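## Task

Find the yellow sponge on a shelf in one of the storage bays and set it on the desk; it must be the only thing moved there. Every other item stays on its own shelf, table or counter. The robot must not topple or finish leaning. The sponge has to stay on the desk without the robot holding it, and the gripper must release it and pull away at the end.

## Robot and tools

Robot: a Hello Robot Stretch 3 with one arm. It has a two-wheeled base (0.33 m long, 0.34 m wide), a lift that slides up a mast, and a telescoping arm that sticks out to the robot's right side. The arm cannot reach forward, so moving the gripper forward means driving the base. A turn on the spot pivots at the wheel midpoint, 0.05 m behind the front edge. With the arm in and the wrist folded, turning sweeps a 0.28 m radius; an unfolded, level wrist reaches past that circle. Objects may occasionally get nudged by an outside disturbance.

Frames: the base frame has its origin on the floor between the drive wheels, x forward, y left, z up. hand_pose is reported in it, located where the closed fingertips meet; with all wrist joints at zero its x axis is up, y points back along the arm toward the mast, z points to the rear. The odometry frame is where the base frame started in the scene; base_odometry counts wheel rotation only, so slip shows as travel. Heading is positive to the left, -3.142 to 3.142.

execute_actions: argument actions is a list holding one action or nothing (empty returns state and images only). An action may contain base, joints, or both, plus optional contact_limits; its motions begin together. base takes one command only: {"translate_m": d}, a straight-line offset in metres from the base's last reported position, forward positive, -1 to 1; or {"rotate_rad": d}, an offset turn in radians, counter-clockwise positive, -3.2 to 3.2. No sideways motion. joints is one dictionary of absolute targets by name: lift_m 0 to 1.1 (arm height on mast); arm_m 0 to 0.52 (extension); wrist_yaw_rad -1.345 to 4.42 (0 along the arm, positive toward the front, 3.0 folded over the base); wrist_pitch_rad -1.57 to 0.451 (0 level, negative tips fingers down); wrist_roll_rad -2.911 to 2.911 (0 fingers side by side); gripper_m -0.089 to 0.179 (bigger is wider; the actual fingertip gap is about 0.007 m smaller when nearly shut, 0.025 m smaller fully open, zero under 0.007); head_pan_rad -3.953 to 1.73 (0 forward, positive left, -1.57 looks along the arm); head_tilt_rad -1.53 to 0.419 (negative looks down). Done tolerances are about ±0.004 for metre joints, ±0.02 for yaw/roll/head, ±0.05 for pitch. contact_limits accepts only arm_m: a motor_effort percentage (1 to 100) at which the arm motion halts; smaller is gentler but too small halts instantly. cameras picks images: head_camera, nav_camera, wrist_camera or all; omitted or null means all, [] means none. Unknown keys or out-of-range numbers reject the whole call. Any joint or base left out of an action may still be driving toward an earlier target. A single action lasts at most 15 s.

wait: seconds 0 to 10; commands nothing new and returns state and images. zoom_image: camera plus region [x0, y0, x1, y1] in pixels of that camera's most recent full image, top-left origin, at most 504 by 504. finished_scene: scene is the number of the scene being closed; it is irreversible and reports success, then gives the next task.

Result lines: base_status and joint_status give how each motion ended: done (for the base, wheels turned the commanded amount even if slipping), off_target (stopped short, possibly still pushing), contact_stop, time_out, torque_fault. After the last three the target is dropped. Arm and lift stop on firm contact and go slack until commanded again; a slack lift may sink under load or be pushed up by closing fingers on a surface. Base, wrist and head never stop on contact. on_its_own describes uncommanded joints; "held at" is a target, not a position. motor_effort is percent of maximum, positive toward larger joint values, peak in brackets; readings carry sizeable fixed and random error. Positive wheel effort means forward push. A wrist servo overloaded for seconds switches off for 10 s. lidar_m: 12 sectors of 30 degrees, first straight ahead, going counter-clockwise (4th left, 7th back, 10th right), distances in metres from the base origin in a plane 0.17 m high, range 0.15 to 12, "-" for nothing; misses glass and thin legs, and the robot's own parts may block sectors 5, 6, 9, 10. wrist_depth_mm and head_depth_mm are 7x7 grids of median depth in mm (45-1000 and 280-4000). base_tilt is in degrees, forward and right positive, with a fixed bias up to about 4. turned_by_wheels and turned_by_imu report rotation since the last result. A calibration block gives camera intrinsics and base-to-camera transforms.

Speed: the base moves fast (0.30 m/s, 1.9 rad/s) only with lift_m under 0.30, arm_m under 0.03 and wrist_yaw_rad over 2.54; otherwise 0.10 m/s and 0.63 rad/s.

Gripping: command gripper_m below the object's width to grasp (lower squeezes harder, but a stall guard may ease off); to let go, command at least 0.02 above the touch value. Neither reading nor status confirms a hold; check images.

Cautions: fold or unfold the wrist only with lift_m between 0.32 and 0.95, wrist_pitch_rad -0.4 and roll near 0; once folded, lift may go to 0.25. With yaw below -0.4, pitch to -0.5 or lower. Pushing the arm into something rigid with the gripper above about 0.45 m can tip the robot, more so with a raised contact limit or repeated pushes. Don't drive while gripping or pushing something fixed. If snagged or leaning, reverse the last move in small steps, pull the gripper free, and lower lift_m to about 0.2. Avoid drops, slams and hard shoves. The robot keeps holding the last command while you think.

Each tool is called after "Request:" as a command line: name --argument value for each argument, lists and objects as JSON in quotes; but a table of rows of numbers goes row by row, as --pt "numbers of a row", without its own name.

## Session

Request:
execute_actions --actions '[{"joints":{"head_pan_rad":-2.8,"head_tilt_rad":-0.5}}]' --cameras '["nav_camera"]'

Scene clock: 1.80 s.
base_odometry: x=+0.000 y=+0.000 heading=+0.000 (m, m, rad; odometry frame)
turned_by_wheels: +0.000 (rad since the last result)
turned_by_imu: +0.000 (rad since the last result)
base_tilt: forward=+0.1 right=+0.0 (deg)
lidar_m: 1.17 1.05 1.07 1.01 0.93 0.94 0.95 1.77 0.95 1.05 2.18 1.78
head_depth_mm: 795 883 993 1132 1318 1453 1233 / 776 854 947 1075 1242 1408 1235 / 1564 1650 1845 1424 1650 1423 1246 / 1511 1624 1847 2032 1844 1506 1253 / 1843 2380 2690 2541 1903 1514 1255 / 2275 2467 2725 2567 1922 1516 1263 / 2171 2396 2625 2622 1926 1523 1263
base_status: not commanded
joint_positions: lift_m=+0.471 arm_m=-0.001 wrist_yaw_rad=+2.916 wrist_pitch_rad=-0.517 wrist_roll_rad=-0.017 gripper_m=+0.037 head_pan_rad=-2.793 head_tilt_rad=-0.494
joint_status: all done
motor_effort: left_wheel=+0(0) right_wheel=+0(0) lift_m=+43(43) arm_m=+0(0) wrist_yaw_rad=+0(0) wrist_pitch_rad=+5(5) wrist_roll_rad=+1(1) gripper_m=+0(1) head_pan_rad=-4(50) head_tilt_rad=-3(27) (%)
hand_pose: x=+0.0259 y=+0.0613 z=+0.4625 quat_wxyz=(+0.256, +0.694, +0.105, +0.665) (m; base frame)
wrist_depth_mm: 688 921 - - - 889 784 / 726 - - - - 966 825 / 791 - - - - - 847 / 803 846 895 909 921 917 891 / 725 742 770 761 775 788 778 / 624 630 - 648 663 665 671 / 549 570 - 581 574 588 585
pictures: nav_camera (sideways: a quarter turn counterclockwise sets it upright)
camera_calibration (this result's frames):
nav_camera: T_world_to_cam=[[-0.469257, -0.19958, 0.860213, -1.07841], [-0.371822, 0.92822, 0.0125256, 0.0379165], [-0.800966, -0.313968, -0.509782, 0.6234], [0, 0, 0, 1]] pos_world=[0.00737027, -0.0546964, 1.24498]
Images, in order (width x height): nav_camera 672x504.

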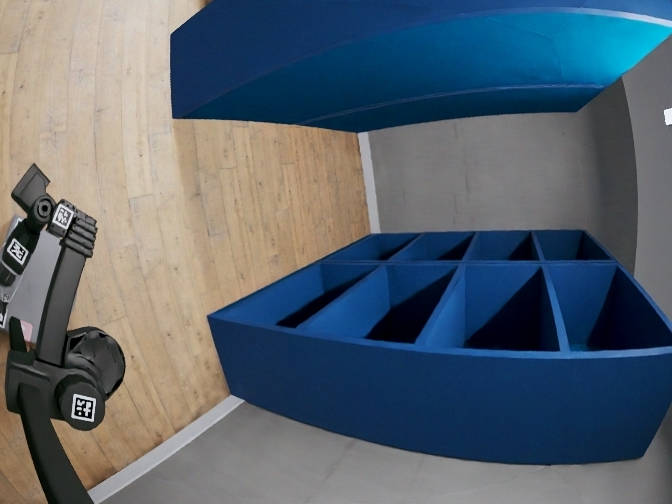

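Request:
execute_actions --actions '[{"joints":{"head_pan_rad":-1.2,"lift_m":0.28,"wrist_pitch_rad":-0.4,"wrist_yaw_rad":3.0}}]' --cameras '["nav_camera"]'

Request:
execute_actions --actions '[{"joints":{"head_pan_rad":0.6}}]' --cameras '["nav_camera"]'

Scene clock: 11.50 s.
base_odometry: x=+0.000 y=+0.000 heading=+0.000 (m, m, rad; odometry frame)
turned_by_wheels: +0.000 (rad since the last result)
turned_by_imu: +0.001 (rad since the last result)
base_tilt: forward=+0.1 right=+0.0 (deg)
lidar_m: 1.17 1.05 1.07 1.01 0.93 0.94 0.95 1.77 0.95 1.05 2.18 1.78
head_depth_mm: 1779 1994 2215 2397 1799 1479 1238 / 1718 1899 2118 2320 1873 1487 1236 / 1740 1936 2110 2313 1891 1501 1241 / 3423 3752 3674 2559 1909 1510 1251 / 3361 3670 3715 2569 1902 1516 1261 / 3249 3540 3418 2570 1913 1525 1257 / 3150 3444 3666 2607 1915 1523 1264
base_status: not commanded
joint_positions: lift_m=+0.280 arm_m=-0.001 wrist_yaw_rad=+2.998 wrist_pitch_rad=-0.419 wrist_roll_rad=-0.017 gripper_m=+0.037 head_pan_rad=-1.207 head_tilt_rad=-0.494
joint_status: all done
motor_effort: left_wheel=+1(0) right_wheel=+0(0) lift_m=+36(37) arm_m=+0(0) wrist_yaw_rad=+2(4) wrist_pitch_rad=+7(8) wrist_roll_rad=+1(1) gripper_m=+1(0) head_pan_rad=+3(51) head_tilt_rad=-3(3) (%)
hand_pose: x=+0.0108 y=+0.0779 z=+0.2927 quat_wxyz=(+0.196, +0.694, +0.099, +0.686) (m; base frame)
wrist_depth_mm: 680 - 967 - - 920 751 / 714 - - - - 962 802 / 759 824 896 930 969 934 823 / 683 678 702 717 737 756 764 / 544 561 - 590 603 597 606 / 467 484 - - 492 501 510 / - - - - 423 432 427
pictures: nav_camera (sideways: a quarter turn counterclockwise sets it upright)
camera_calibration (this result's frames):
nav_camera: T_world_to_cam=[[0.206522, -0.466246, 0.860211, -1.08253], [-0.922601, -0.385553, 0.0125255, 0.0412764], [0.325817, -0.796218, -0.509784, 0.61653], [0, 0, 0, 1]] pos_world=[0.0607715, 0.0020818, 1.24498]
Images, in order (width x height): nav_camera 672x504.

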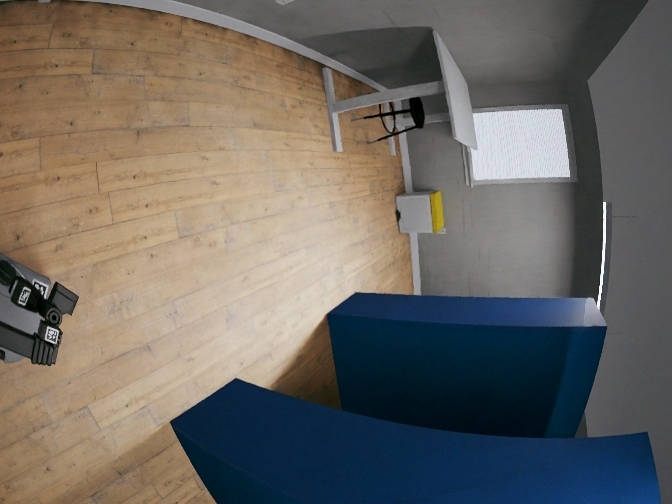

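Scene clock: 12.90 s.
base_odometry: x=+0.000 y=+0.000 heading=+0.000 (m, m, rad; odometry frame)
turned_by_wheels: +0.000 (rad since the last result)
turned_by_imu: +0.000 (rad since the last result)
base_tilt: forward=+0.0 right=-0.1 (deg)
lidar_m: 1.17 1.05 1.07 1.01 0.93 0.94 0.95 1.77 0.95 1.05 2.18 1.78
head_depth_mm: 902 999 1113 1256 1438 1489 1233 / 895 987 1098 1240 1415 1483 1242 / 888 975 1082 1223 1391 1501 1242 / 857 943 1051 1176 1341 1466 1250 / 856 938 1041 1173 1334 1466 1256 / 846 930 1031 1157 1314 1461 1258 / 838 921 1023 1141 1297 1441 1263
base_status: not commanded
joint_positions: lift_m=+0.280 arm_m=-0.001 wrist_yaw_rad=+2.998 wrist_pitch_rad=-0.419 wrist_roll_rad=-0.017 gripper_m=+0.037 head_pan_rad=+0.593 head_tilt_rad=-0.494
joint_status: all done
motor_effort: left_wheel=+0(0) right_wheel=+0(0) lift_m=+36(36) arm_m=+0(0) wrist_yaw_rad=+3(3) wrist_pitch_rad=+8(8) wrist_roll_rad=+1(1) gripper_m=+0(1) head_pan_rad=+4(50) head_tilt_rad=-3(3) (%)
hand_pose: x=+0.0108 y=+0.0779 z=+0.2927 quat_wxyz=(+0.196, +0.694, +0.099, +0.686) (m; base frame)
wrist_depth_mm: 684 - 998 - - 908 779 / 726 - - - - 958 814 / 733 841 918 898 935 933 857 / 679 682 703 717 725 751 758 / 552 553 - 574 598 596 596 / 463 488 - - 495 499 503 / - - - - 420 430 433
pictures: nav_camera (sideways: a quarter turn counterclockwise sets it upright)
camera_calibration (this result's frames):
nav_camera: T_world_to_cam=[[0.407164, 0.307009, 0.860211, -1.08375], [0.584998, -0.810938, 0.0125255, 0.03208], [0.701423, 0.498122, -0.509784, 0.614238], [0, 0, 0, 1]] pos_world=[-0.00834309, 0.0527703, 1.24498]
Images, in order (width x height): nav_camera 672x504.

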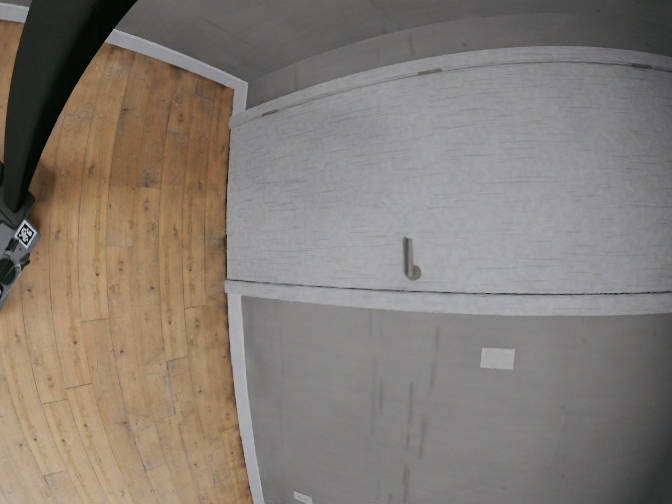

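Request:
execute_actions --actions '[{"base":{"rotate_rad":-2.67},"joints":{"head_pan_rad":-0.9,"head_tilt_rad":-0.5}}]' --cameras '["nav_camera"]'

Scene clock: 23.80 s.
base_odometry: x=+0.000 y=+0.000 heading=-2.670 (m, m, rad; odometry frame)
turned_by_wheels: -2.670 (rad since the last result)
turned_by_imu: -2.620 (rad since the last result)
base_tilt: forward=+0.0 right=+0.0 (deg)
lidar_m: 1.77 0.95 1.01 2.02 1.89 1.19 1.05 1.06 1.03 0.93 0.93 0.95
head_depth_mm: 736 801 881 978 1096 1242 1236 / 771 847 933 1036 1171 1337 1238 / 808 887 983 1100 1248 1418 1245 / 851 938 1048 1184 1355 1461 1246 / 895 992 1114 1270 1479 1510 1253 / 946 1055 1176 1298 1415 1462 1257 / 947 1001 1060 1124 1200 1281 1265
base_status: done
joint_positions: lift_m=+0.280 arm_m=-0.001 wrist_yaw_rad=+2.999 wrist_pitch_rad=-0.419 wrist_roll_rad=-0.017 gripper_m=+0.037 head_pan_rad=-0.893 head_tilt_rad=-0.494
joint_status: all done
motor_effort: left_wheel=+4(18) right_wheel=-3(9) lift_m=+36(36) arm_m=-1(1) wrist_yaw_rad=+1(3) wrist_pitch_rad=+7(7) wrist_roll_rad=+1(1) gripper_m=+1(0) head_pan_rad=-5(50) head_tilt_rad=-2(1) (%)
hand_pose: x=+0.0107 y=+0.0779 z=+0.2927 quat_wxyz=(+0.196, +0.694, +0.099, +0.686) (m; base frame)
wrist_depth_mm: - - - - - 921 719 / - - - - - 931 748 / 874 882 913 930 989 921 830 / 670 677 693 711 732 748 760 / 543 554 - 572 598 594 602 / 467 490 - - 495 495 508 / - - - - 415 431 435
pictures: nav_camera (sideways: a quarter turn counterclockwise sets it upright)
camera_calibration (this result's frames):
nav_camera: T_world_to_cam=[[0.340671, -0.379946, 0.859991, -1.08306], [-0.758393, -0.651678, 0.0125116, 0.0402929], [0.555683, -0.656473, -0.510156, 0.615611], [0, 0, 0, 1]] pos_world=[0.0574397, 0.0188862, 1.24497]
Images, in order (width x height): nav_camera 672x504.

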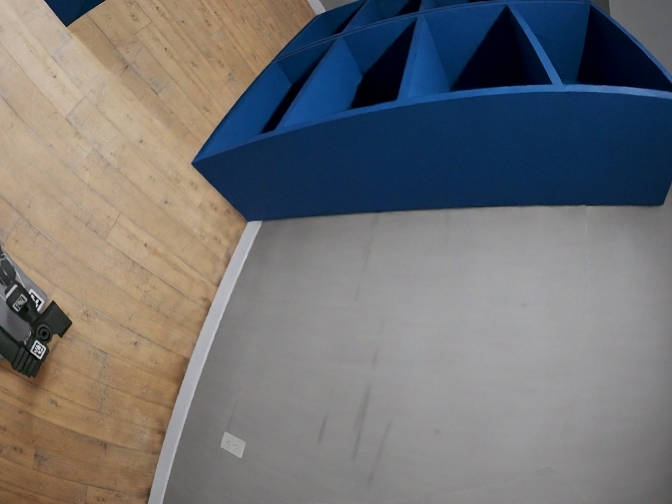

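Request:
execute_actions --actions '[{"base":{"translate_m":0.9},"joints":{"head_pan_rad":-1.1,"head_tilt_rad":-0.4}}]' --cameras '["nav_camera"]'

Scene clock: 31.60 s.
base_odometry: x=-0.802 y=-0.409 heading=-2.670 (m, m, rad; odometry frame)
turned_by_wheels: +0.000 (rad since the last result)
turned_by_imu: +0.007 (rad since the last result)
base_tilt: forward=+0.0 right=+0.0 (deg)
lidar_m: 0.88 1.08 0.68 0.61 0.62 2.16 1.95 1.35 0.86 0.31 0.76 0.91
head_depth_mm: 585 628 671 589 439 358 386 / 601 650 708 699 495 383 749 / 619 671 732 706 498 386 772 / 634 693 757 713 502 400 775 / 655 713 784 720 505 417 779 / 675 737 812 727 508 434 781 / 696 763 844 734 512 881 786
base_status: done
joint_positions: lift_m=+0.280 arm_m=-0.001 wrist_yaw_rad=+2.999 wrist_pitch_rad=-0.418 wrist_roll_rad=-0.017 gripper_m=+0.037 head_pan_rad=-1.093 head_tilt_rad=-0.408
joint_status: all done
motor_effort: left_wheel=+3(17) right_wheel=-2(6) lift_m=+37(37) arm_m=-1(0) wrist_yaw_rad=+2(2) wrist_pitch_rad=+7(7) wrist_roll_rad=+1(1) gripper_m=+0(1) head_pan_rad=-4(24) head_tilt_rad=+5(15) (%)
hand_pose: x=+0.0106 y=+0.0779 z=+0.2928 quat_wxyz=(+0.195, +0.694, +0.099, +0.686) (m; base frame)
wrist_depth_mm: - - 563 622 662 739 804 / - - 623 675 730 814 919 / 852 901 674 730 824 889 965 / 673 686 695 712 736 739 762 / 559 555 - 589 592 597 622 / 461 487 - - 498 501 507 / - - - - 423 432 437
pictures: nav_camera (sideways: a quarter turn counterclockwise sets it upright)
camera_calibration (this result's frames):
nav_camera: T_world_to_cam=[[0.223727, -0.372807, 0.900534, -1.13523], [-0.87315, -0.487214, 0.0152251, 0.0374587], [0.433077, -0.789707, -0.434519, 0.517941], [0, 0, 0, 1]] pos_world=[0.0623799, 0.00405224, 1.2468]
Images, in order (width x height): nav_camera 672x504.

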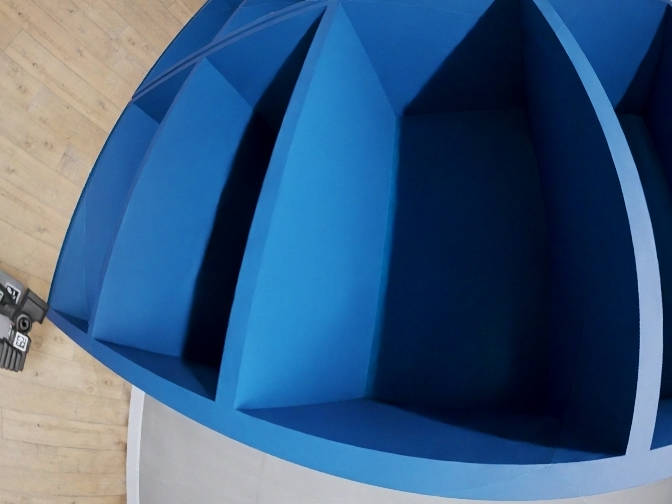

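Request:
execute_actions --actions '[{"joints":{"head_pan_rad":-0.2,"head_tilt_rad":-0.7}}]' --cameras '["nav_camera"]'

Scene clock: 37.90 s.
base_odometry: x=-0.802 y=-0.409 heading=-2.670 (m, m, rad; odometry frame)
turned_by_wheels: +0.000 (rad since the last result)
turned_by_imu: +0.001 (rad since the last result)
base_tilt: forward=+0.0 right=+0.0 (deg)
lidar_m: 0.87 1.08 0.68 0.61 0.62 2.17 1.95 1.35 0.85 0.31 0.76 0.90
head_depth_mm: 837 800 570 493 913 769 706 / 796 807 583 1086 916 821 1080 / 760 811 963 1117 969 1246 1136 / 727 795 965 1100 1409 1326 1146 / 1173 1689 1539 1819 1584 1330 1148 / 1443 1692 1952 1948 1585 1335 1149 / 1472 1649 1871 1957 1591 1340 1156
base_status: not commanded
joint_positions: lift_m=+0.280 arm_m=-0.001 wrist_yaw_rad=+2.999 wrist_pitch_rad=-0.418 wrist_roll_rad=-0.017 gripper_m=+0.037 head_pan_rad=-0.207 head_tilt_rad=-0.691
joint_status: all done
motor_effort: left_wheel=+3(3) right_wheel=-2(2) lift_m=+36(37) arm_m=-1(1) wrist_yaw_rad=+2(1) wrist_pitch_rad=+7(7) wrist_roll_rad=+1(1) gripper_m=+2(0) head_pan_rad=+3(52) head_tilt_rad=-4(28) (%)
hand_pose: x=+0.0106 y=+0.0779 z=+0.2928 quat_wxyz=(+0.195, +0.694, +0.099, +0.686) (m; base frame)
wrist_depth_mm: - - 566 620 659 737 816 / - - 618 658 750 805 900 / 838 886 697 735 840 905 979 / 681 666 711 709 721 747 755 / 554 558 - 576 609 599 607 / 466 483 - - 498 502 506 / - - - - 420 428 437
pictures: nav_camera (sideways: a quarter turn counterclockwise sets it upright)
camera_calibration (this result's frames):
nav_camera: T_world_to_cam=[[0.659149, -0.110824, 0.743802, -0.933531], [-0.172364, -0.985015, 0.00598251, 0.0452206], [0.731993, -0.132148, -0.668374, 0.820366], [0, 0, 0, 1]] pos_world=[0.0226276, 0.0494948, 1.2424]
Images, in order (width x height): nav_camera 672x504.

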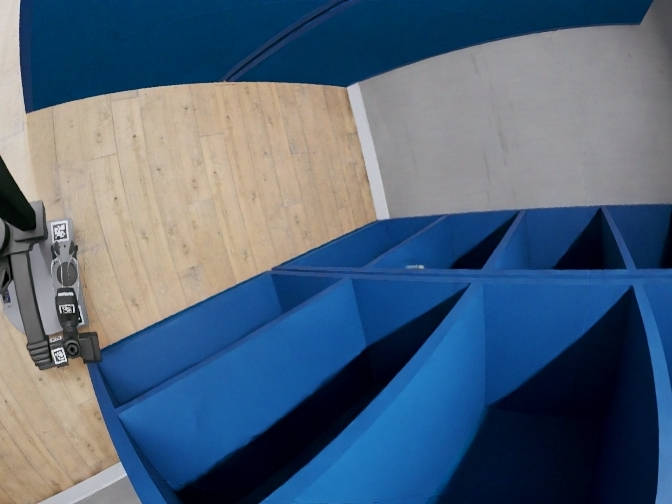

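Request:
execute_actions --actions '[{"base":{"rotate_rad":0.35}}]' --cameras '[]'

Request:
execute_actions --actions '[{"base":{"translate_m":0.7},"joints":{"head_pan_rad":-1.3,"head_tilt_rad":-0.6}}]' --cameras '["nav_camera","head_camera"]'

Scene clock: 44.20 s.
base_odometry: x=-0.802 y=-0.409 heading=-2.320 (m, m, rad; odometry frame)
turned_by_wheels: +0.350 (rad since the last result)
turned_by_imu: +0.344 (rad since the last result)
base_tilt: forward=+0.1 right=+0.0 (deg)
lidar_m: 1.44 0.75 0.62 0.61 2.40 1.95 1.83 0.95 0.31 0.31 0.84 0.87
head_depth_mm: 734 773 901 1044 937 1183 1071 / 1372 1720 1394 1182 1363 1282 1121 / 1514 1744 1993 1866 1560 1326 1145 / 1528 1746 2031 1928 1573 1326 1142 / 1527 1745 1999 1936 1574 1334 1147 / 1511 1722 1991 1940 1588 1344 1150 / 1500 1704 1878 1828 1594 1335 1152
base_status: done
joint_positions: lift_m=+0.280 arm_m=-0.001 wrist_yaw_rad=+2.999 wrist_pitch_rad=-0.418 wrist_roll_rad=-0.017 gripper_m=+0.037 head_pan_rad=-0.207 head_tilt_rad=-0.691
joint_status: not commanded
motor_effort: left_wheel=-4(13) right_wheel=+3(9) lift_m=+37(37) arm_m=-1(0) wrist_yaw_rad=+0(2) wrist_pitch_rad=+7(7) wrist_roll_rad=+1(1) gripper_m=+0(0) head_pan_rad=+3(4) head_tilt_rad=-4(4) (%)
hand_pose: x=+0.0106 y=+0.0779 z=+0.2928 quat_wxyz=(+0.195, +0.694, +0.099, +0.686) (m; base frame)
wrist_depth_mm: - - - 608 580 565 557 / - - - 645 640 632 617 / 887 881 911 727 709 668 677 / 666 673 692 702 731 722 725 / 549 555 - 590 582 594 595 / 463 488 - - 492 495 503 / - - - - 424 433 435
pictures: none
No camera images: the call's "cameras" was empty. Leave "cameras" out to get every camera's image.

Scene clock: 48.23 s.
base_odometry: x=-1.278 y=-0.922 heading=-2.320 (m, m, rad; odometry frame)
turned_by_wheels: +0.000 (rad since the last result)
turned_by_imu: +0.005 (rad since the last result)
base_tilt: forward=+0.1 right=+0.0 (deg)
lidar_m: 1.12 0.59 0.49 0.48 0.54 0.86 2.11 0.83 0.89 0.45 0.48 1.13
head_depth_mm: 596 749 672 494 979 807 1058 / 370 447 565 516 931 812 1087 / 362 406 451 520 638 794 1066 / 371 415 481 554 694 842 1122 / 837 930 691 1137 993 1222 1163 / 877 962 695 1180 969 1287 1191 / 928 1019 701 1230 1034 1324 1193
base_status: done
joint_positions: lift_m=+0.280 arm_m=-0.001 wrist_yaw_rad=+2.999 wrist_pitch_rad=-0.418 wrist_roll_rad=-0.017 gripper_m=+0.037 head_pan_rad=-1.293 head_tilt_rad=-0.606
joint_status: all done
motor_effort: left_wheel=-4(12) right_wheel=+3(9) lift_m=+37(37) arm_m=+0(1) wrist_yaw_rad=+2(2) wrist_pitch_rad=+7(7) wrist_roll_rad=+1(1) gripper_m=+0(1) head_pan_rad=-4(51) head_tilt_rad=+3(13) (%)
hand_pose: x=+0.0106 y=+0.0779 z=+0.2928 quat_wxyz=(+0.195, +0.694, +0.099, +0.686) (m; base frame)
wrist_depth_mm: 489 - 478 473 465 465 460 / 546 - 522 526 521 501 491 / 608 594 574 574 571 551 558 / 644 637 652 636 630 611 608 / 551 552 - 580 598 594 608 / 471 485 - - 494 497 509 / - - - - 420 432 427
pictures: head_camera (sideways: a quarter turn clockwise sets it upright), nav_camera (sideways: a quarter turn counterclockwise sets it upright)
camera_calibration (this result's frames):
head_camera: T_world_to_cam=[[-0.116828, 0.603034, -0.789114, 1.05052], [0.978038, 0.207946, 0.0141124, -0.0261624], [0.172603, -0.770135, -0.614085, 0.758751], [0, 0, 0, 1]] pos_world=[0.0173546, -0.0437161, 1.29528]
nav_camera: T_world_to_cam=[[0.191319, -0.571771, 0.797794, -1.00105], [-0.951932, -0.306181, 0.0088458, 0.0462475], [0.239212, -0.761138, -0.602866, 0.738158], [0, 0, 0, 1]] pos_world=[0.058969, 0.00362685, 1.24324]
Images, in order (width x height): head_camera 896x504, nav_camera 672x504.

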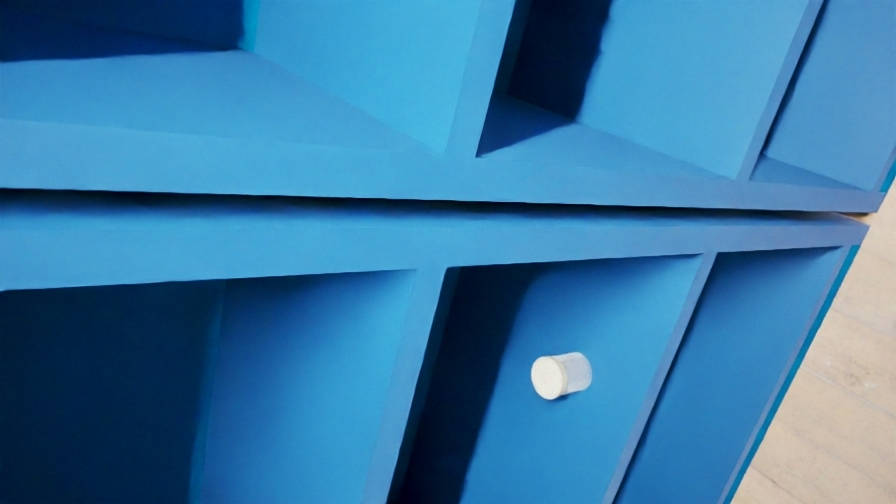

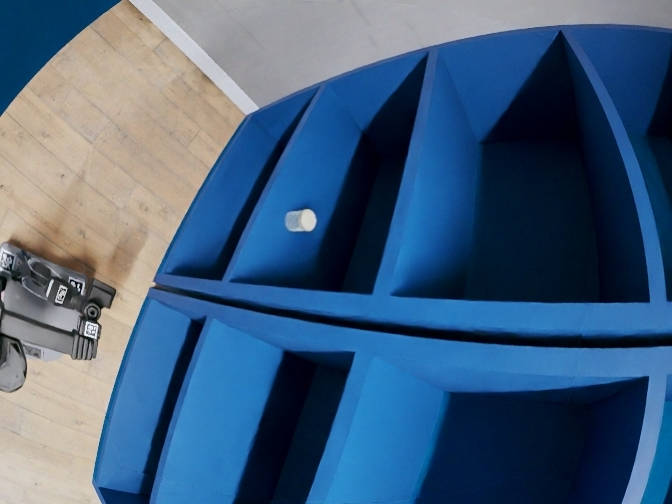

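Request:
execute_actions --actions '[{"base":{"translate_m":-1.0}}]' --cameras '[]'

Request:
execute_actions --actions '[{"base":{"translate_m":-0.45},"joints":{"head_pan_rad":-0.5}}]' --cameras '[]'

Request:
execute_actions --actions '[{"base":{"rotate_rad":1.6}}]' --cameras '["nav_camera"]'

Scene clock: 59.87 s.
base_odometry: x=-0.597 y=-0.190 heading=-2.320 (m, m, rad; odometry frame)
turned_by_wheels: +0.000 (rad since the last result)
turned_by_imu: -0.005 (rad since the last result)
base_tilt: forward=+0.0 right=+0.0 (deg)
lidar_m: 1.57 0.81 0.71 3.66 2.03 1.66 1.65 0.88 0.73 0.56 0.35 1.14
head_depth_mm: 565 625 701 794 924 1096 1170 / 588 654 736 844 982 1184 1175 / 561 640 732 855 1012 1256 1182 / 438 485 545 622 721 860 1065 / 359 391 428 473 529 600 740 / 304 326 352 382 437 590 1055 / - 289 312 379 919 823 1124
base_status: done
joint_positions: lift_m=+0.280 arm_m=-0.001 wrist_yaw_rad=+2.999 wrist_pitch_rad=-0.418 wrist_roll_rad=-0.017 gripper_m=+0.037 head_pan_rad=-1.293 head_tilt_rad=-0.606
joint_status: not commanded
motor_effort: left_wheel=-3(17) right_wheel=+3(7) lift_m=+37(37) arm_m=-1(1) wrist_yaw_rad=+0(2) wrist_pitch_rad=+7(7) wrist_roll_rad=+1(1) gripper_m=+1(0) head_pan_rad=-3(4) head_tilt_rad=+3(3) (%)
hand_pose: x=+0.0106 y=+0.0779 z=+0.2928 quat_wxyz=(+0.195, +0.694, +0.099, +0.686) (m; base frame)
wrist_depth_mm: - - - - 965 608 611 / - - - - 926 678 666 / 878 883 928 925 852 746 735 / 679 684 702 704 743 761 760 / 554 563 - 579 601 588 601 / 464 489 - - 498 507 501 / - - - - 423 435 429
pictures: none
No camera images: the call's "cameras" was empty. Leave "cameras" out to get every camera's image.

Scene clock: 63.03 s.
base_odometry: x=-0.291 y=+0.140 heading=-2.320 (m, m, rad; odometry frame)
turned_by_wheels: +0.000 (rad since the last result)
turned_by_imu: -0.002 (rad since the last result)
base_tilt: forward=+0.1 right=-0.1 (deg)
lidar_m: 1.79 1.01 1.19 2.64 1.50 1.21 1.21 0.79 0.65 0.64 0.71 0.70
head_depth_mm: 652 739 859 1005 1141 1274 1175 / 626 705 810 953 1158 1348 1177 / 600 675 770 896 1071 1296 1180 / 578 647 733 849 1003 1245 1181 / 564 649 757 1264 1596 1397 1187 / 1289 1351 1650 2079 1712 1405 1190 / 2009 2286 2576 2199 1718 1407 1196
base_status: done
joint_positions: lift_m=+0.280 arm_m=-0.001 wrist_yaw_rad=+2.999 wrist_pitch_rad=-0.418 wrist_roll_rad=-0.017 gripper_m=+0.037 head_pan_rad=-0.507 head_tilt_rad=-0.605
joint_status: all done
motor_effort: left_wheel=-3(16) right_wheel=+2(5) lift_m=+37(37) arm_m=-1(1) wrist_yaw_rad=+0(1) wrist_pitch_rad=+7(7) wrist_roll_rad=+1(1) gripper_m=+0(0) head_pan_rad=+3(47) head_tilt_rad=+3(3) (%)
hand_pose: x=+0.0106 y=+0.0779 z=+0.2928 quat_wxyz=(+0.195, +0.694, +0.099, +0.686) (m; base frame)
wrist_depth_mm: - - - - - - 816 / - - - - - - 803 / 870 866 927 942 974 983 846 / 666 691 691 712 720 738 764 / 556 551 - 576 595 596 611 / 473 490 - - 503 494 507 / - - - - 416 425 434
pictures: none
No camera images: the call's "cameras" was empty. Leave "cameras" out to get every camera's image.

Scene clock: 65.40 s.
base_odometry: x=-0.291 y=+0.140 heading=-0.720 (m, m, rad; odometry frame)
turned_by_wheels: +1.600 (rad since the last result)
turned_by_imu: +1.570 (rad since the last result)
base_tilt: forward=+0.0 right=+0.0 (deg)
lidar_m: 2.63 1.48 1.21 1.21 0.77 0.65 0.64 0.72 0.70 1.70 1.01 1.23
head_depth_mm: 932 996 1073 1179 1368 1377 1173 / 1102 1193 1293 1436 1544 1381 1180 / 1962 2208 2501 2141 1694 1389 1184 / 1902 2161 2482 2141 1694 1392 1182 / 3523 3902 2967 2169 1702 1398 1188 / 3483 3747 2986 2183 1707 1403 1188 / 3417 3582 3032 2188 1710 1409 1193
base_status: done
joint_positions: lift_m=+0.280 arm_m=-0.001 wrist_yaw_rad=+2.999 wrist_pitch_rad=-0.418 wrist_roll_rad=-0.017 gripper_m=+0.037 head_pan_rad=-0.507 head_tilt_rad=-0.605
joint_status: not commanded
motor_effort: left_wheel=-4(13) right_wheel=+3(13) lift_m=+36(37) arm_m=-1(1) wrist_yaw_rad=+2(2) wrist_pitch_rad=+7(7) wrist_roll_rad=+1(1) gripper_m=+0(0) head_pan_rad=+4(3) head_tilt_rad=+2(3) (%)
hand_pose: x=+0.0106 y=+0.0779 z=+0.2928 quat_wxyz=(+0.195, +0.694, +0.099, +0.686) (m; base frame)
wrist_depth_mm: 678 - - - - - - / 689 - - - - - - / 713 838 938 951 956 - - / 657 685 704 698 730 739 754 / 555 561 - 580 594 596 605 / 467 486 - - 497 504 504 / - - - - 419 428 433
pictures: nav_camera (sideways: a quarter turn counterclockwise sets it upright)
camera_calibration (this result's frames):
nav_camera: T_world_to_cam=[[0.539326, -0.268425, 0.79817, -1.00367], [-0.456038, -0.889916, 0.00886667, 0.0431954], [0.707925, -0.368778, -0.602367, 0.73465], [0, 0, 0, 1]] pos_world=[0.0409254, 0.0399535, 1.24324]
Images, in order (width x height): nav_camera 672x504.

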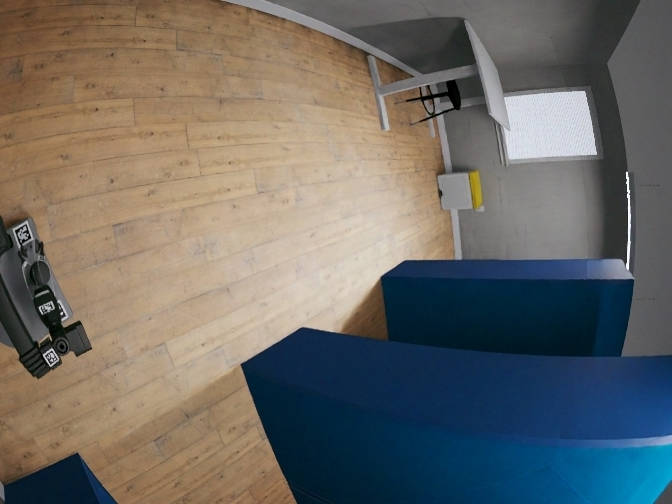

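Request:
execute_actions --actions '[{"base":{"translate_m":1.0}}]' --cameras '[]'

Request:
execute_actions --actions '[{"base":{"translate_m":0.7},"joints":{"head_pan_rad":-1.9,"head_tilt_rad":-0.4}}]' --cameras '["nav_camera"]'

Scene clock: 77.83 s.
base_odometry: x=+0.461 y=-0.520 heading=-0.721 (m, m, rad; odometry frame)
turned_by_wheels: +0.000 (rad since the last result)
turned_by_imu: +0.008 (rad since the last result)
base_tilt: forward=+0.1 right=+0.0 (deg)
lidar_m: 1.64 1.23 1.03 1.03 1.13 1.62 1.62 1.45 0.88 0.88 1.44 1.61
head_depth_mm: 1224 1322 1478 1711 1673 1380 1172 / 1444 1569 1711 1883 1683 1389 1178 / 2954 3332 2934 2146 1690 1390 1177 / 2836 3180 2962 2168 1695 1395 1183 / 2722 2980 2825 2165 1697 1402 1179 / 2650 2880 2851 2163 1705 1411 1192 / 2567 2828 2985 2192 1707 1408 1194
base_status: done
joint_positions: lift_m=+0.280 arm_m=-0.001 wrist_yaw_rad=+2.999 wrist_pitch_rad=-0.418 wrist_roll_rad=-0.017 gripper_m=+0.037 head_pan_rad=-0.507 head_tilt_rad=-0.605
joint_status: not commanded
motor_effort: left_wheel=-4(11) right_wheel=+3(10) lift_m=+36(37) arm_m=-1(1) wrist_yaw_rad=+0(1) wrist_pitch_rad=+7(7) wrist_roll_rad=+1(1) gripper_m=+1(1) head_pan_rad=+4(4) head_tilt_rad=+3(3) (%)
hand_pose: x=+0.0106 y=+0.0779 z=+0.2928 quat_wxyz=(+0.195, +0.694, +0.099, +0.686) (m; base frame)
wrist_depth_mm: - - 937 954 935 931 905 / - - - - - - 979 / 869 856 903 938 965 998 - / 682 678 705 712 733 748 760 / 556 554 - 576 597 595 604 / 465 497 - - 503 502 508 / - - - - 421 428 435
pictures: none
No camera images: the call's "cameras" was empty. Leave "cameras" out to get every camera's image.

Scene clock: 81.87 s.
base_odometry: x=+0.987 y=-0.982 heading=-0.721 (m, m, rad; odometry frame)
turned_by_wheels: +0.000 (rad since the last result)
turned_by_imu: +0.005 (rad since the last result)
base_tilt: forward=+0.1 right=+0.0 (deg)
lidar_m: 0.95 0.96 0.89 0.88 0.99 1.59 2.29 1.22 1.13 1.12 1.15 2.07
head_depth_mm: 917 992 1073 1167 1305 1459 1303 / 1615 1801 1739 1734 1800 1505 1305 / 1691 1836 2010 2225 2050 1609 1308 / 2482 2686 2934 2987 2124 1615 1314 / 2452 2651 2910 3041 2120 1629 1327 / 2409 2614 2847 2865 2131 1641 1327 / 2345 2332 2101 1937 1789 1541 1331
base_status: done
joint_positions: lift_m=+0.280 arm_m=-0.001 wrist_yaw_rad=+2.999 wrist_pitch_rad=-0.418 wrist_roll_rad=-0.017 gripper_m=+0.037 head_pan_rad=-1.893 head_tilt_rad=-0.409
joint_status: all done
motor_effort: left_wheel=-4(11) right_wheel=+3(10) lift_m=+37(37) arm_m=-1(1) wrist_yaw_rad=+0(1) wrist_pitch_rad=+7(7) wrist_roll_rad=+1(1) gripper_m=+1(0) head_pan_rad=-4(49) head_tilt_rad=+4(20) (%)
hand_pose: x=+0.0106 y=+0.0779 z=+0.2928 quat_wxyz=(+0.195, +0.694, +0.099, +0.686) (m; base frame)
wrist_depth_mm: 897 - 841 826 818 778 771 / 985 - 974 911 882 878 850 / 884 882 897 925 908 932 918 / 682 676 709 721 737 749 755 / 551 559 - 585 589 592 610 / 468 488 - - 504 494 506 / - - - - 425 432 431
pictures: nav_camera (sideways: a quarter turn counterclockwise sets it upright)
camera_calibration (this result's frames):
nav_camera: T_world_to_cam=[[-0.111654, -0.420422, 0.900433, -1.13305], [-0.95782, 0.286966, 0.0152179, 0.0379846], [-0.264791, -0.860753, -0.434729, 0.522471], [0, 0, 0, 1]] pos_world=[0.0482194, -0.0375397, 1.24679]
Images, in order (width x height): nav_camera 672x504.

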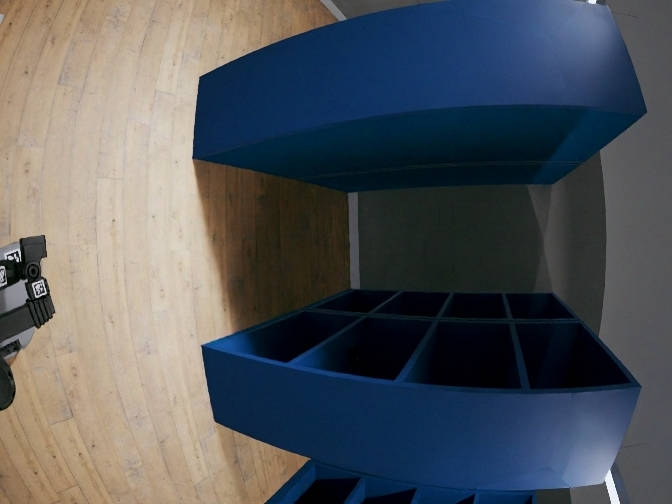

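Request:
execute_actions --actions '[{"base":{"translate_m":-0.45}}]' --cameras '[]'

Request:
execute_actions --actions '[{"base":{"rotate_rad":-1.6},"joints":{"head_pan_rad":-0.5,"head_tilt_rad":-0.6}}]' --cameras '["nav_camera"]'

Scene clock: 91.63 s.
base_odometry: x=+0.649 y=-0.685 heading=-0.721 (m, m, rad; odometry frame)
turned_by_wheels: +0.000 (rad since the last result)
turned_by_imu: -0.002 (rad since the last result)
base_tilt: forward=+0.0 right=+0.0 (deg)
lidar_m: 1.39 1.17 0.98 0.98 1.09 1.75 1.87 1.69 0.93 0.93 1.29 2.50
head_depth_mm: 802 870 965 2471 1964 1593 1302 / 791 862 940 1036 1158 1318 1303 / 779 845 926 1017 1135 1282 1314 / 767 833 908 1001 1111 1243 1316 / 767 845 1791 2710 2028 1633 1324 / 2304 2518 2754 2894 2134 1634 1323 / 2313 2493 2700 2854 2135 1648 1334
base_status: done
joint_positions: lift_m=+0.280 arm_m=-0.001 wrist_yaw_rad=+2.999 wrist_pitch_rad=-0.418 wrist_roll_rad=-0.017 gripper_m=+0.037 head_pan_rad=-1.893 head_tilt_rad=-0.408
joint_status: not commanded
motor_effort: left_wheel=-3(17) right_wheel=+3(6) lift_m=+37(37) arm_m=-1(1) wrist_yaw_rad=+0(2) wrist_pitch_rad=+7(7) wrist_roll_rad=+1(1) gripper_m=+1(1) head_pan_rad=-4(5) head_tilt_rad=+5(4) (%)
hand_pose: x=+0.0106 y=+0.0779 z=+0.2928 quat_wxyz=(+0.195, +0.694, +0.099, +0.686) (m; base frame)
wrist_depth_mm: 964 - 925 909 886 885 854 / - - - - 969 933 931 / 873 874 897 922 942 - 978 / 677 691 700 715 732 751 774 / 552 556 - 581 590 604 599 / 472 490 - - 493 504 503 / - - - - 423 428 433
pictures: none
No camera images: the call's "cameras" was empty. Leave "cameras" out to get every camera's image.

Scene clock: 93.97 s.
base_odometry: x=+0.649 y=-0.685 heading=-2.321 (m, m, rad; odometry frame)
turned_by_wheels: -1.600 (rad since the last result)
turned_by_imu: -1.568 (rad since the last result)
base_tilt: forward=+0.1 right=+0.0 (deg)
lidar_m: 0.93 1.29 2.50 1.39 1.19 0.98 0.97 1.08 1.70 1.87 1.68 0.93
head_depth_mm: 1940 2135 2379 2159 1690 1384 1181 / 2634 2903 2807 2159 1689 1393 1183 / 841 946 1094 1298 1603 1394 1185 / 804 899 1017 1166 1378 1404 1188 / 777 860 968 1111 1295 1406 1192 / 749 829 929 1067 1576 1422 1194 / 724 824 2701 2232 1740 1423 1202
base_status: done
joint_positions: lift_m=+0.280 arm_m=-0.001 wrist_yaw_rad=+2.999 wrist_pitch_rad=-0.418 wrist_roll_rad=-0.017 gripper_m=+0.037 head_pan_rad=-0.507 head_tilt_rad=-0.593
joint_status: all done
motor_effort: left_wheel=+4(18) right_wheel=-3(9) lift_m=+37(37) arm_m=-1(1) wrist_yaw_rad=+3(2) wrist_pitch_rad=+7(7) wrist_roll_rad=+1(1) gripper_m=+0(1) head_pan_rad=+4(50) head_tilt_rad=-3(21) (%)
hand_pose: x=+0.0106 y=+0.0779 z=+0.2928 quat_wxyz=(+0.195, +0.694, +0.099, +0.686) (m; base frame)
wrist_depth_mm: - - - - - - - / - - - - - - - / 870 888 892 912 978 973 986 / 672 687 707 732 729 731 765 / 549 563 - 587 601 597 621 / 467 489 - - 495 502 503 / - - - - 421 427 431
pictures: nav_camera (sideways: a quarter turn counterclockwise sets it upright)
camera_calibration (this result's frames):
nav_camera: T_world_to_cam=[[0.530433, -0.263665, 0.805681, -1.0134], [-0.456372, -0.88974, 0.00928578, 0.0426516], [0.714399, -0.372616, -0.592277, 0.721485], [0, 0, 0, 1]] pos_world=[0.0415802, 0.0395863, 1.2434]
Images, in order (width x height): nav_camera 672x504.

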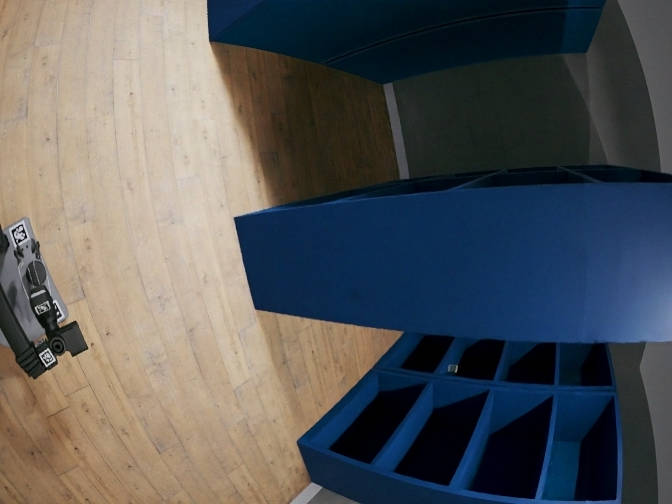

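Request:
execute_actions --actions '[{"base":{"rotate_rad":1.6}}]' --cameras '[]'

Request:
execute_actions --actions '[{"base":{"translate_m":0.6}}]' --cameras '[]'

Request:
execute_actions --actions '[{"base":{"rotate_rad":-1.6}}]' --cameras '[]'

Request:
execute_actions --actions '[{"base":{"translate_m":1.0},"joints":{"head_pan_rad":-0.9}}]' --cameras '["nav_camera"]'

Scene clock: 105.10 s.
base_odometry: x=+0.649 y=-0.685 heading=-0.721 (m, m, rad; odometry frame)
turned_by_wheels: +1.600 (rad since the last result)
turned_by_imu: +1.570 (rad since the last result)
base_tilt: forward=+0.1 right=+0.0 (deg)
lidar_m: 1.39 1.17 0.98 0.97 1.09 1.76 1.87 1.69 0.93 0.93 1.29 2.50
head_depth_mm: 1323 1381 1490 1609 1636 1391 1178 / 2800 3121 2976 2012 1702 1390 1184 / 2719 3042 3015 2196 1708 1403 1188 / 2600 2914 3045 2185 1700 1406 1195 / 2533 2758 2656 2205 1723 1410 1193 / 2444 2679 2735 2209 1729 1414 1197 / 2360 2606 2835 2219 1734 1423 1197
base_status: done
joint_positions: lift_m=+0.280 arm_m=-0.001 wrist_yaw_rad=+2.999 wrist_pitch_rad=-0.418 wrist_roll_rad=-0.017 gripper_m=+0.037 head_pan_rad=-0.507 head_tilt_rad=-0.593
joint_status: not commanded
motor_effort: left_wheel=-4(13) right_wheel=+3(11) lift_m=+37(37) arm_m=-1(1) wrist_yaw_rad=+2(1) wrist_pitch_rad=+7(7) wrist_roll_rad=+1(1) gripper_m=+0(1) head_pan_rad=+4(4) head_tilt_rad=-3(4) (%)
hand_pose: x=+0.0106 y=+0.0779 z=+0.2928 quat_wxyz=(+0.195, +0.694, +0.099, +0.686) (m; base frame)
wrist_depth_mm: 954 - 935 916 896 886 853 / - - - - 987 950 922 / 874 877 908 920 982 962 986 / 672 678 714 712 709 747 768 / 551 552 - 573 595 601 604 / 477 483 - - 484 496 511 / - - - - 423 425 434
pictures: none
No camera images: the call's "cameras" was empty. Leave "cameras" out to get every camera's image.

Scene clock: 108.67 s.
base_odometry: x=+1.099 y=-1.081 heading=-0.721 (m, m, rad; odometry frame)
turned_by_wheels: +0.000 (rad since the last result)
turned_by_imu: +0.004 (rad since the last result)
base_tilt: forward=+0.0 right=+0.0 (deg)
lidar_m: 1.15 0.81 0.85 0.85 0.96 1.57 2.34 1.26 1.22 1.10 1.19 1.94
head_depth_mm: 2292 2605 2838 2149 1683 1387 1180 / 2215 2497 2754 2165 1697 1390 1187 / 2141 2405 2672 2164 1703 1404 1184 / 2065 2304 2209 2194 1710 1406 1184 / 1994 2233 2241 2200 1713 1405 1195 / 1923 2136 2401 2210 1733 1407 1192 / 1853 2045 2291 2132 1684 1418 1193
base_status: done
joint_positions: lift_m=+0.280 arm_m=-0.001 wrist_yaw_rad=+2.999 wrist_pitch_rad=-0.418 wrist_roll_rad=-0.017 gripper_m=+0.037 head_pan_rad=-0.507 head_tilt_rad=-0.593
joint_status: not commanded
motor_effort: left_wheel=-4(11) right_wheel=+3(11) lift_m=+37(37) arm_m=-1(1) wrist_yaw_rad=+1(1) wrist_pitch_rad=+7(7) wrist_roll_rad=+1(1) gripper_m=+1(1) head_pan_rad=+3(3) head_tilt_rad=-3(3) (%)
hand_pose: x=+0.0106 y=+0.0779 z=+0.2928 quat_wxyz=(+0.195, +0.694, +0.099, +0.686) (m; base frame)
wrist_depth_mm: 865 - 808 814 772 766 762 / 934 - 897 870 858 827 820 / 873 868 934 913 905 901 869 / 672 680 696 727 725 753 744 / 547 551 - 577 611 605 606 / 471 488 - - 493 501 509 / - - - - 419 428 432
pictures: none
No camera images: the call's "cameras" was empty. Leave "cameras" out to get every camera's image.

Scene clock: 110.93 s.
base_odometry: x=+1.099 y=-1.081 heading=-2.321 (m, m, rad; odometry frame)
turned_by_wheels: -1.600 (rad since the last result)
turned_by_imu: -1.569 (rad since the last result)
base_tilt: forward=+0.0 right=-0.1 (deg)
lidar_m: 1.10 1.17 1.93 1.15 0.81 0.85 0.85 0.95 1.52 2.45 1.28 1.22
head_depth_mm: 1031 1164 1345 1591 1692 1386 1180 / 1015 1135 1271 1489 1652 1393 1186 / 1759 1964 1859 1971 1672 1408 1186 / 1720 1935 2174 2141 1710 1402 1192 / 2468 2745 2967 2196 1724 1407 1193 / 2449 2726 2908 2201 1729 1420 1202 / 2359 2614 2852 2232 1721 1417 1203
base_status: done
joint_positions: lift_m=+0.280 arm_m=-0.001 wrist_yaw_rad=+2.999 wrist_pitch_rad=-0.418 wrist_roll_rad=-0.017 gripper_m=+0.037 head_pan_rad=-0.507 head_tilt_rad=-0.593
joint_status: not commanded
motor_effort: left_wheel=+4(17) right_wheel=-3(9) lift_m=+37(37) arm_m=-1(1) wrist_yaw_rad=+1(2) wrist_pitch_rad=+7(7) wrist_roll_rad=+1(1) gripper_m=+0(0) head_pan_rad=+4(3) head_tilt_rad=-3(3) (%)
hand_pose: x=+0.0106 y=+0.0779 z=+0.2928 quat_wxyz=(+0.195, +0.694, +0.099, +0.686) (m; base frame)
wrist_depth_mm: 935 - - - - - - / 891 - - - - - - / 846 815 846 937 949 - - / 667 685 696 714 718 755 763 / 549 558 - 576 597 597 604 / 466 485 - - 497 497 514 / - - - - 422 430 432
pictures: none
No camera images: the call's "cameras" was empty. Leave "cameras" out to get every camera's image.

Scene clock: 115.87 s.
base_odometry: x=+0.418 y=-1.813 heading=-2.321 (m, m, rad; odometry frame)
turned_by_wheels: +0.000 (rad since the last result)
turned_by_imu: +0.007 (rad since the last result)
base_tilt: forward=+0.1 right=+0.0 (deg)
lidar_m: 0.26 0.15 0.15 1.74 2.22 1.48 1.83 2.05 2.66 0.81 1.25 1.95
head_depth_mm: 1191 1102 1424 1256 1495 1338 1176 / 1249 1118 1538 1265 1600 1386 1180 / 1149 1218 1479 1437 1602 1393 1182 / 1051 1159 1342 1548 1657 1404 1190 / 1780 1592 1888 2061 1719 1411 1192 / 1799 1951 2066 2152 1726 1414 1197 / 1685 1849 2058 2137 1730 1416 1197
base_status: done
joint_positions: lift_m=+0.280 arm_m=-0.001 wrist_yaw_rad=+2.999 wrist_pitch_rad=-0.418 wrist_roll_rad=-0.017 gripper_m=+0.037 head_pan_rad=-0.893 head_tilt_rad=-0.594
joint_status: all done
motor_effort: left_wheel=+3(18) right_wheel=-3(5) lift_m=+36(36) arm_m=-1(1) wrist_yaw_rad=+2(1) wrist_pitch_rad=+7(7) wrist_roll_rad=+1(1) gripper_m=-1(1) head_pan_rad=-4(33) head_tilt_rad=-3(3) (%)
hand_pose: x=+0.0106 y=+0.0779 z=+0.2928 quat_wxyz=(+0.195, +0.694, +0.099, +0.686) (m; base frame)
wrist_depth_mm: - - - - 319 139 133 / - - - - 303 150 144 / 878 882 932 951 294 163 159 / 666 680 716 720 278 179 176 / 551 555 - 577 230 202 197 / 470 491 - - 233 229 223 / - - - - 294 267 259
pictures: nav_camera (sideways: a quarter turn counterclockwise sets it upright)
camera_calibration (this result's frames):
nav_camera: T_world_to_cam=[[0.392605, -0.444374, 0.805229, -1.01197], [-0.757646, -0.6526, 0.00926038, 0.0445225], [0.521377, -0.613714, -0.592892, 0.723463], [0, 0, 0, 1]] pos_world=[0.0538411, 0.0233593, 1.24339]
Images, in order (width x height): nav_camera 672x504.

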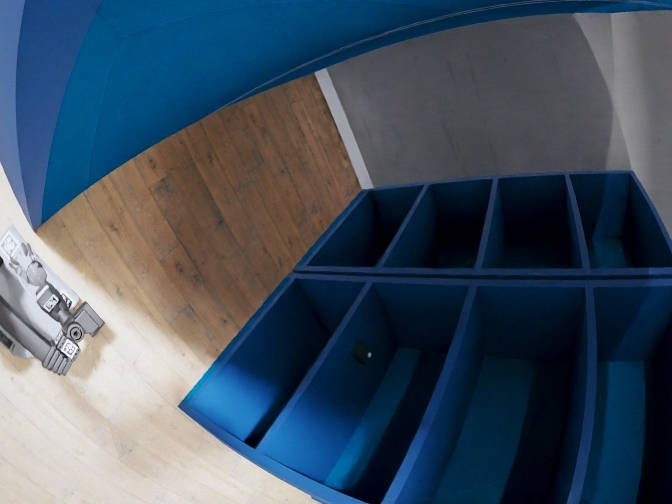

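Request:
execute_actions --actions '[{"base":{"translate_m":-0.6}}]' --cameras '[]'

Request:
execute_actions --actions '[{"base":{"rotate_rad":1.6}}]' --cameras '[]'

Request:
execute_actions --actions '[{"base":{"translate_m":0.9},"joints":{"head_pan_rad":-1.9,"head_tilt_rad":-0.5}}]' --cameras '["nav_camera"]'

Scene clock: 124.47 s.
base_odometry: x=+0.827 y=-1.374 heading=-2.321 (m, m, rad; odometry frame)
turned_by_wheels: +0.000 (rad since the last result)
turned_by_imu: -0.003 (rad since the last result)
base_tilt: forward=+0.0 right=-0.1 (deg)
lidar_m: 0.70 0.74 1.84 1.40 1.01 1.25 1.24 1.38 2.19 2.17 0.96 1.69
head_depth_mm: 981 1149 2511 2159 1688 1383 1180 / 870 997 1165 1386 1605 1396 1182 / 791 894 1021 1187 1428 1401 1184 / 1427 1254 1686 1446 1619 1404 1192 / 1565 1408 1783 1922 1720 1416 1189 / 1472 1555 1722 1979 1725 1407 1196 / 1373 1552 2179 2215 1735 1418 1202
base_status: done
joint_positions: lift_m=+0.280 arm_m=-0.001 wrist_yaw_rad=+2.999 wrist_pitch_rad=-0.418 wrist_roll_rad=-0.017 gripper_m=+0.037 head_pan_rad=-0.893 head_tilt_rad=-0.594
joint_status: not commanded
motor_effort: left_wheel=+4(10) right_wheel=-3(11) lift_m=+37(37) arm_m=-2(1) wrist_yaw_rad=+0(0) wrist_pitch_rad=+7(7) wrist_roll_rad=+1(1) gripper_m=+1(1) head_pan_rad=-5(5) head_tilt_rad=-3(3) (%)
hand_pose: x=+0.0106 y=+0.0779 z=+0.2928 quat_wxyz=(+0.195, +0.694, +0.099, +0.686) (m; base frame)
wrist_depth_mm: - - - - - - - / - - - - - - - / 780 803 956 954 937 982 934 / 669 675 715 693 741 729 715 / 545 550 - 569 593 600 603 / 467 485 - - 495 505 516 / - - - - 425 430 436
pictures: none
No camera images: the call's "cameras" was empty. Leave "cameras" out to get every camera's image.

Scene clock: 126.73 s.
base_odometry: x=+0.827 y=-1.374 heading=-0.721 (m, m, rad; odometry frame)
turned_by_wheels: +1.600 (rad since the last result)
turned_by_imu: +1.570 (rad since the last result)
base_tilt: forward=+0.1 right=+0.0 (deg)
lidar_m: 1.82 1.01 1.25 1.24 1.40 2.27 2.17 0.96 1.69 0.70 0.75 1.83
head_depth_mm: 617 671 740 820 923 1070 1172 / 677 742 824 926 1056 1229 1179 / 747 830 931 1062 1235 1365 1188 / 2525 2811 2941 2176 1705 1410 1191 / 2314 2540 2762 2204 1727 1410 1196 / 2137 2333 2606 2196 1725 1419 1197 / 1981 2171 2379 2225 1743 1414 1201
base_status: done
joint_positions: lift_m=+0.280 arm_m=-0.001 wrist_yaw_rad=+2.999 wrist_pitch_rad=-0.418 wrist_roll_rad=-0.017 gripper_m=+0.037 head_pan_rad=-0.893 head_tilt_rad=-0.594
joint_status: not commanded
motor_effort: left_wheel=-3(13) right_wheel=+3(12) lift_m=+37(37) arm_m=-2(2) wrist_yaw_rad=+0(1) wrist_pitch_rad=+7(7) wrist_roll_rad=+1(1) gripper_m=+1(0) head_pan_rad=-4(5) head_tilt_rad=-3(3) (%)
hand_pose: x=+0.0106 y=+0.0779 z=+0.2928 quat_wxyz=(+0.195, +0.694, +0.099, +0.686) (m; base frame)
wrist_depth_mm: - - - - - - - / - - - - - - - / 867 865 911 937 978 951 889 / 693 681 711 716 742 755 742 / 548 559 - 575 589 593 601 / 468 494 - - 487 504 499 / - - - - 421 430 435
pictures: none
No camera images: the call's "cameras" was empty. Leave "cameras" out to get every camera's image.

Scene clock: 131.43 s.
base_odometry: x=+1.503 y=-1.968 heading=-0.721 (m, m, rad; odometry frame)
turned_by_wheels: +0.000 (rad since the last result)
turned_by_imu: +0.007 (rad since the last result)
base_tilt: forward=+0.1 right=-0.1 (deg)
lidar_m: 1.36 0.56 0.59 0.63 1.19 1.97 1.86 1.02 0.88 2.72 1.62 0.96
head_depth_mm: 726 804 897 1020 1178 1359 1225 / 715 791 882 1001 1156 1361 1230 / 734 807 904 1026 1162 1363 1230 / 1478 1603 1819 2109 1864 1488 1241 / 2279 2508 2816 2516 1877 1502 1245 / 2256 2499 2782 2539 1888 1499 1252 / 2239 2449 2711 2576 1891 1505 1254
base_status: done
joint_positions: lift_m=+0.280 arm_m=-0.001 wrist_yaw_rad=+2.999 wrist_pitch_rad=-0.418 wrist_roll_rad=-0.017 gripper_m=+0.037 head_pan_rad=-1.893 head_tilt_rad=-0.507
joint_status: all done
motor_effort: left_wheel=-4(11) right_wheel=+3(10) lift_m=+37(37) arm_m=-2(2) wrist_yaw_rad=+1(1) wrist_pitch_rad=+7(7) wrist_roll_rad=+1(1) gripper_m=+0(0) head_pan_rad=-4(50) head_tilt_rad=+4(16) (%)
hand_pose: x=+0.0106 y=+0.0779 z=+0.2928 quat_wxyz=(+0.195, +0.694, +0.099, +0.686) (m; base frame)
wrist_depth_mm: - - 966 998 969 909 887 / - - 727 - - - 676 / 868 874 750 955 927 970 942 / 683 693 685 707 729 756 727 / 556 564 - 584 592 610 607 / 466 490 - - 492 501 498 / - - - - 421 429 434
pictures: nav_camera (sideways: a quarter turn counterclockwise sets it upright)
camera_calibration (this result's frames):
nav_camera: T_world_to_cam=[[-0.139067, -0.502604, 0.853258, -1.07135], [-0.958253, 0.285666, 0.0120902, 0.0420609], [-0.249824, -0.815956, -0.521348, 0.635087], [0, 0, 0, 1]] pos_world=[0.0499754, -0.0322785, 1.24473]
Images, in order (width x height): nav_camera 672x504.

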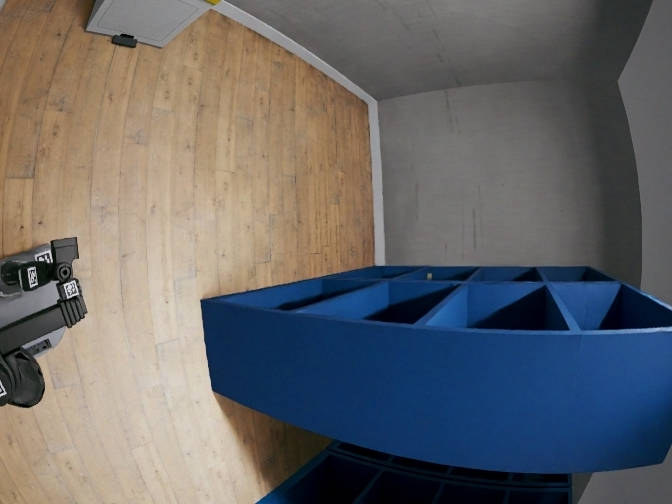

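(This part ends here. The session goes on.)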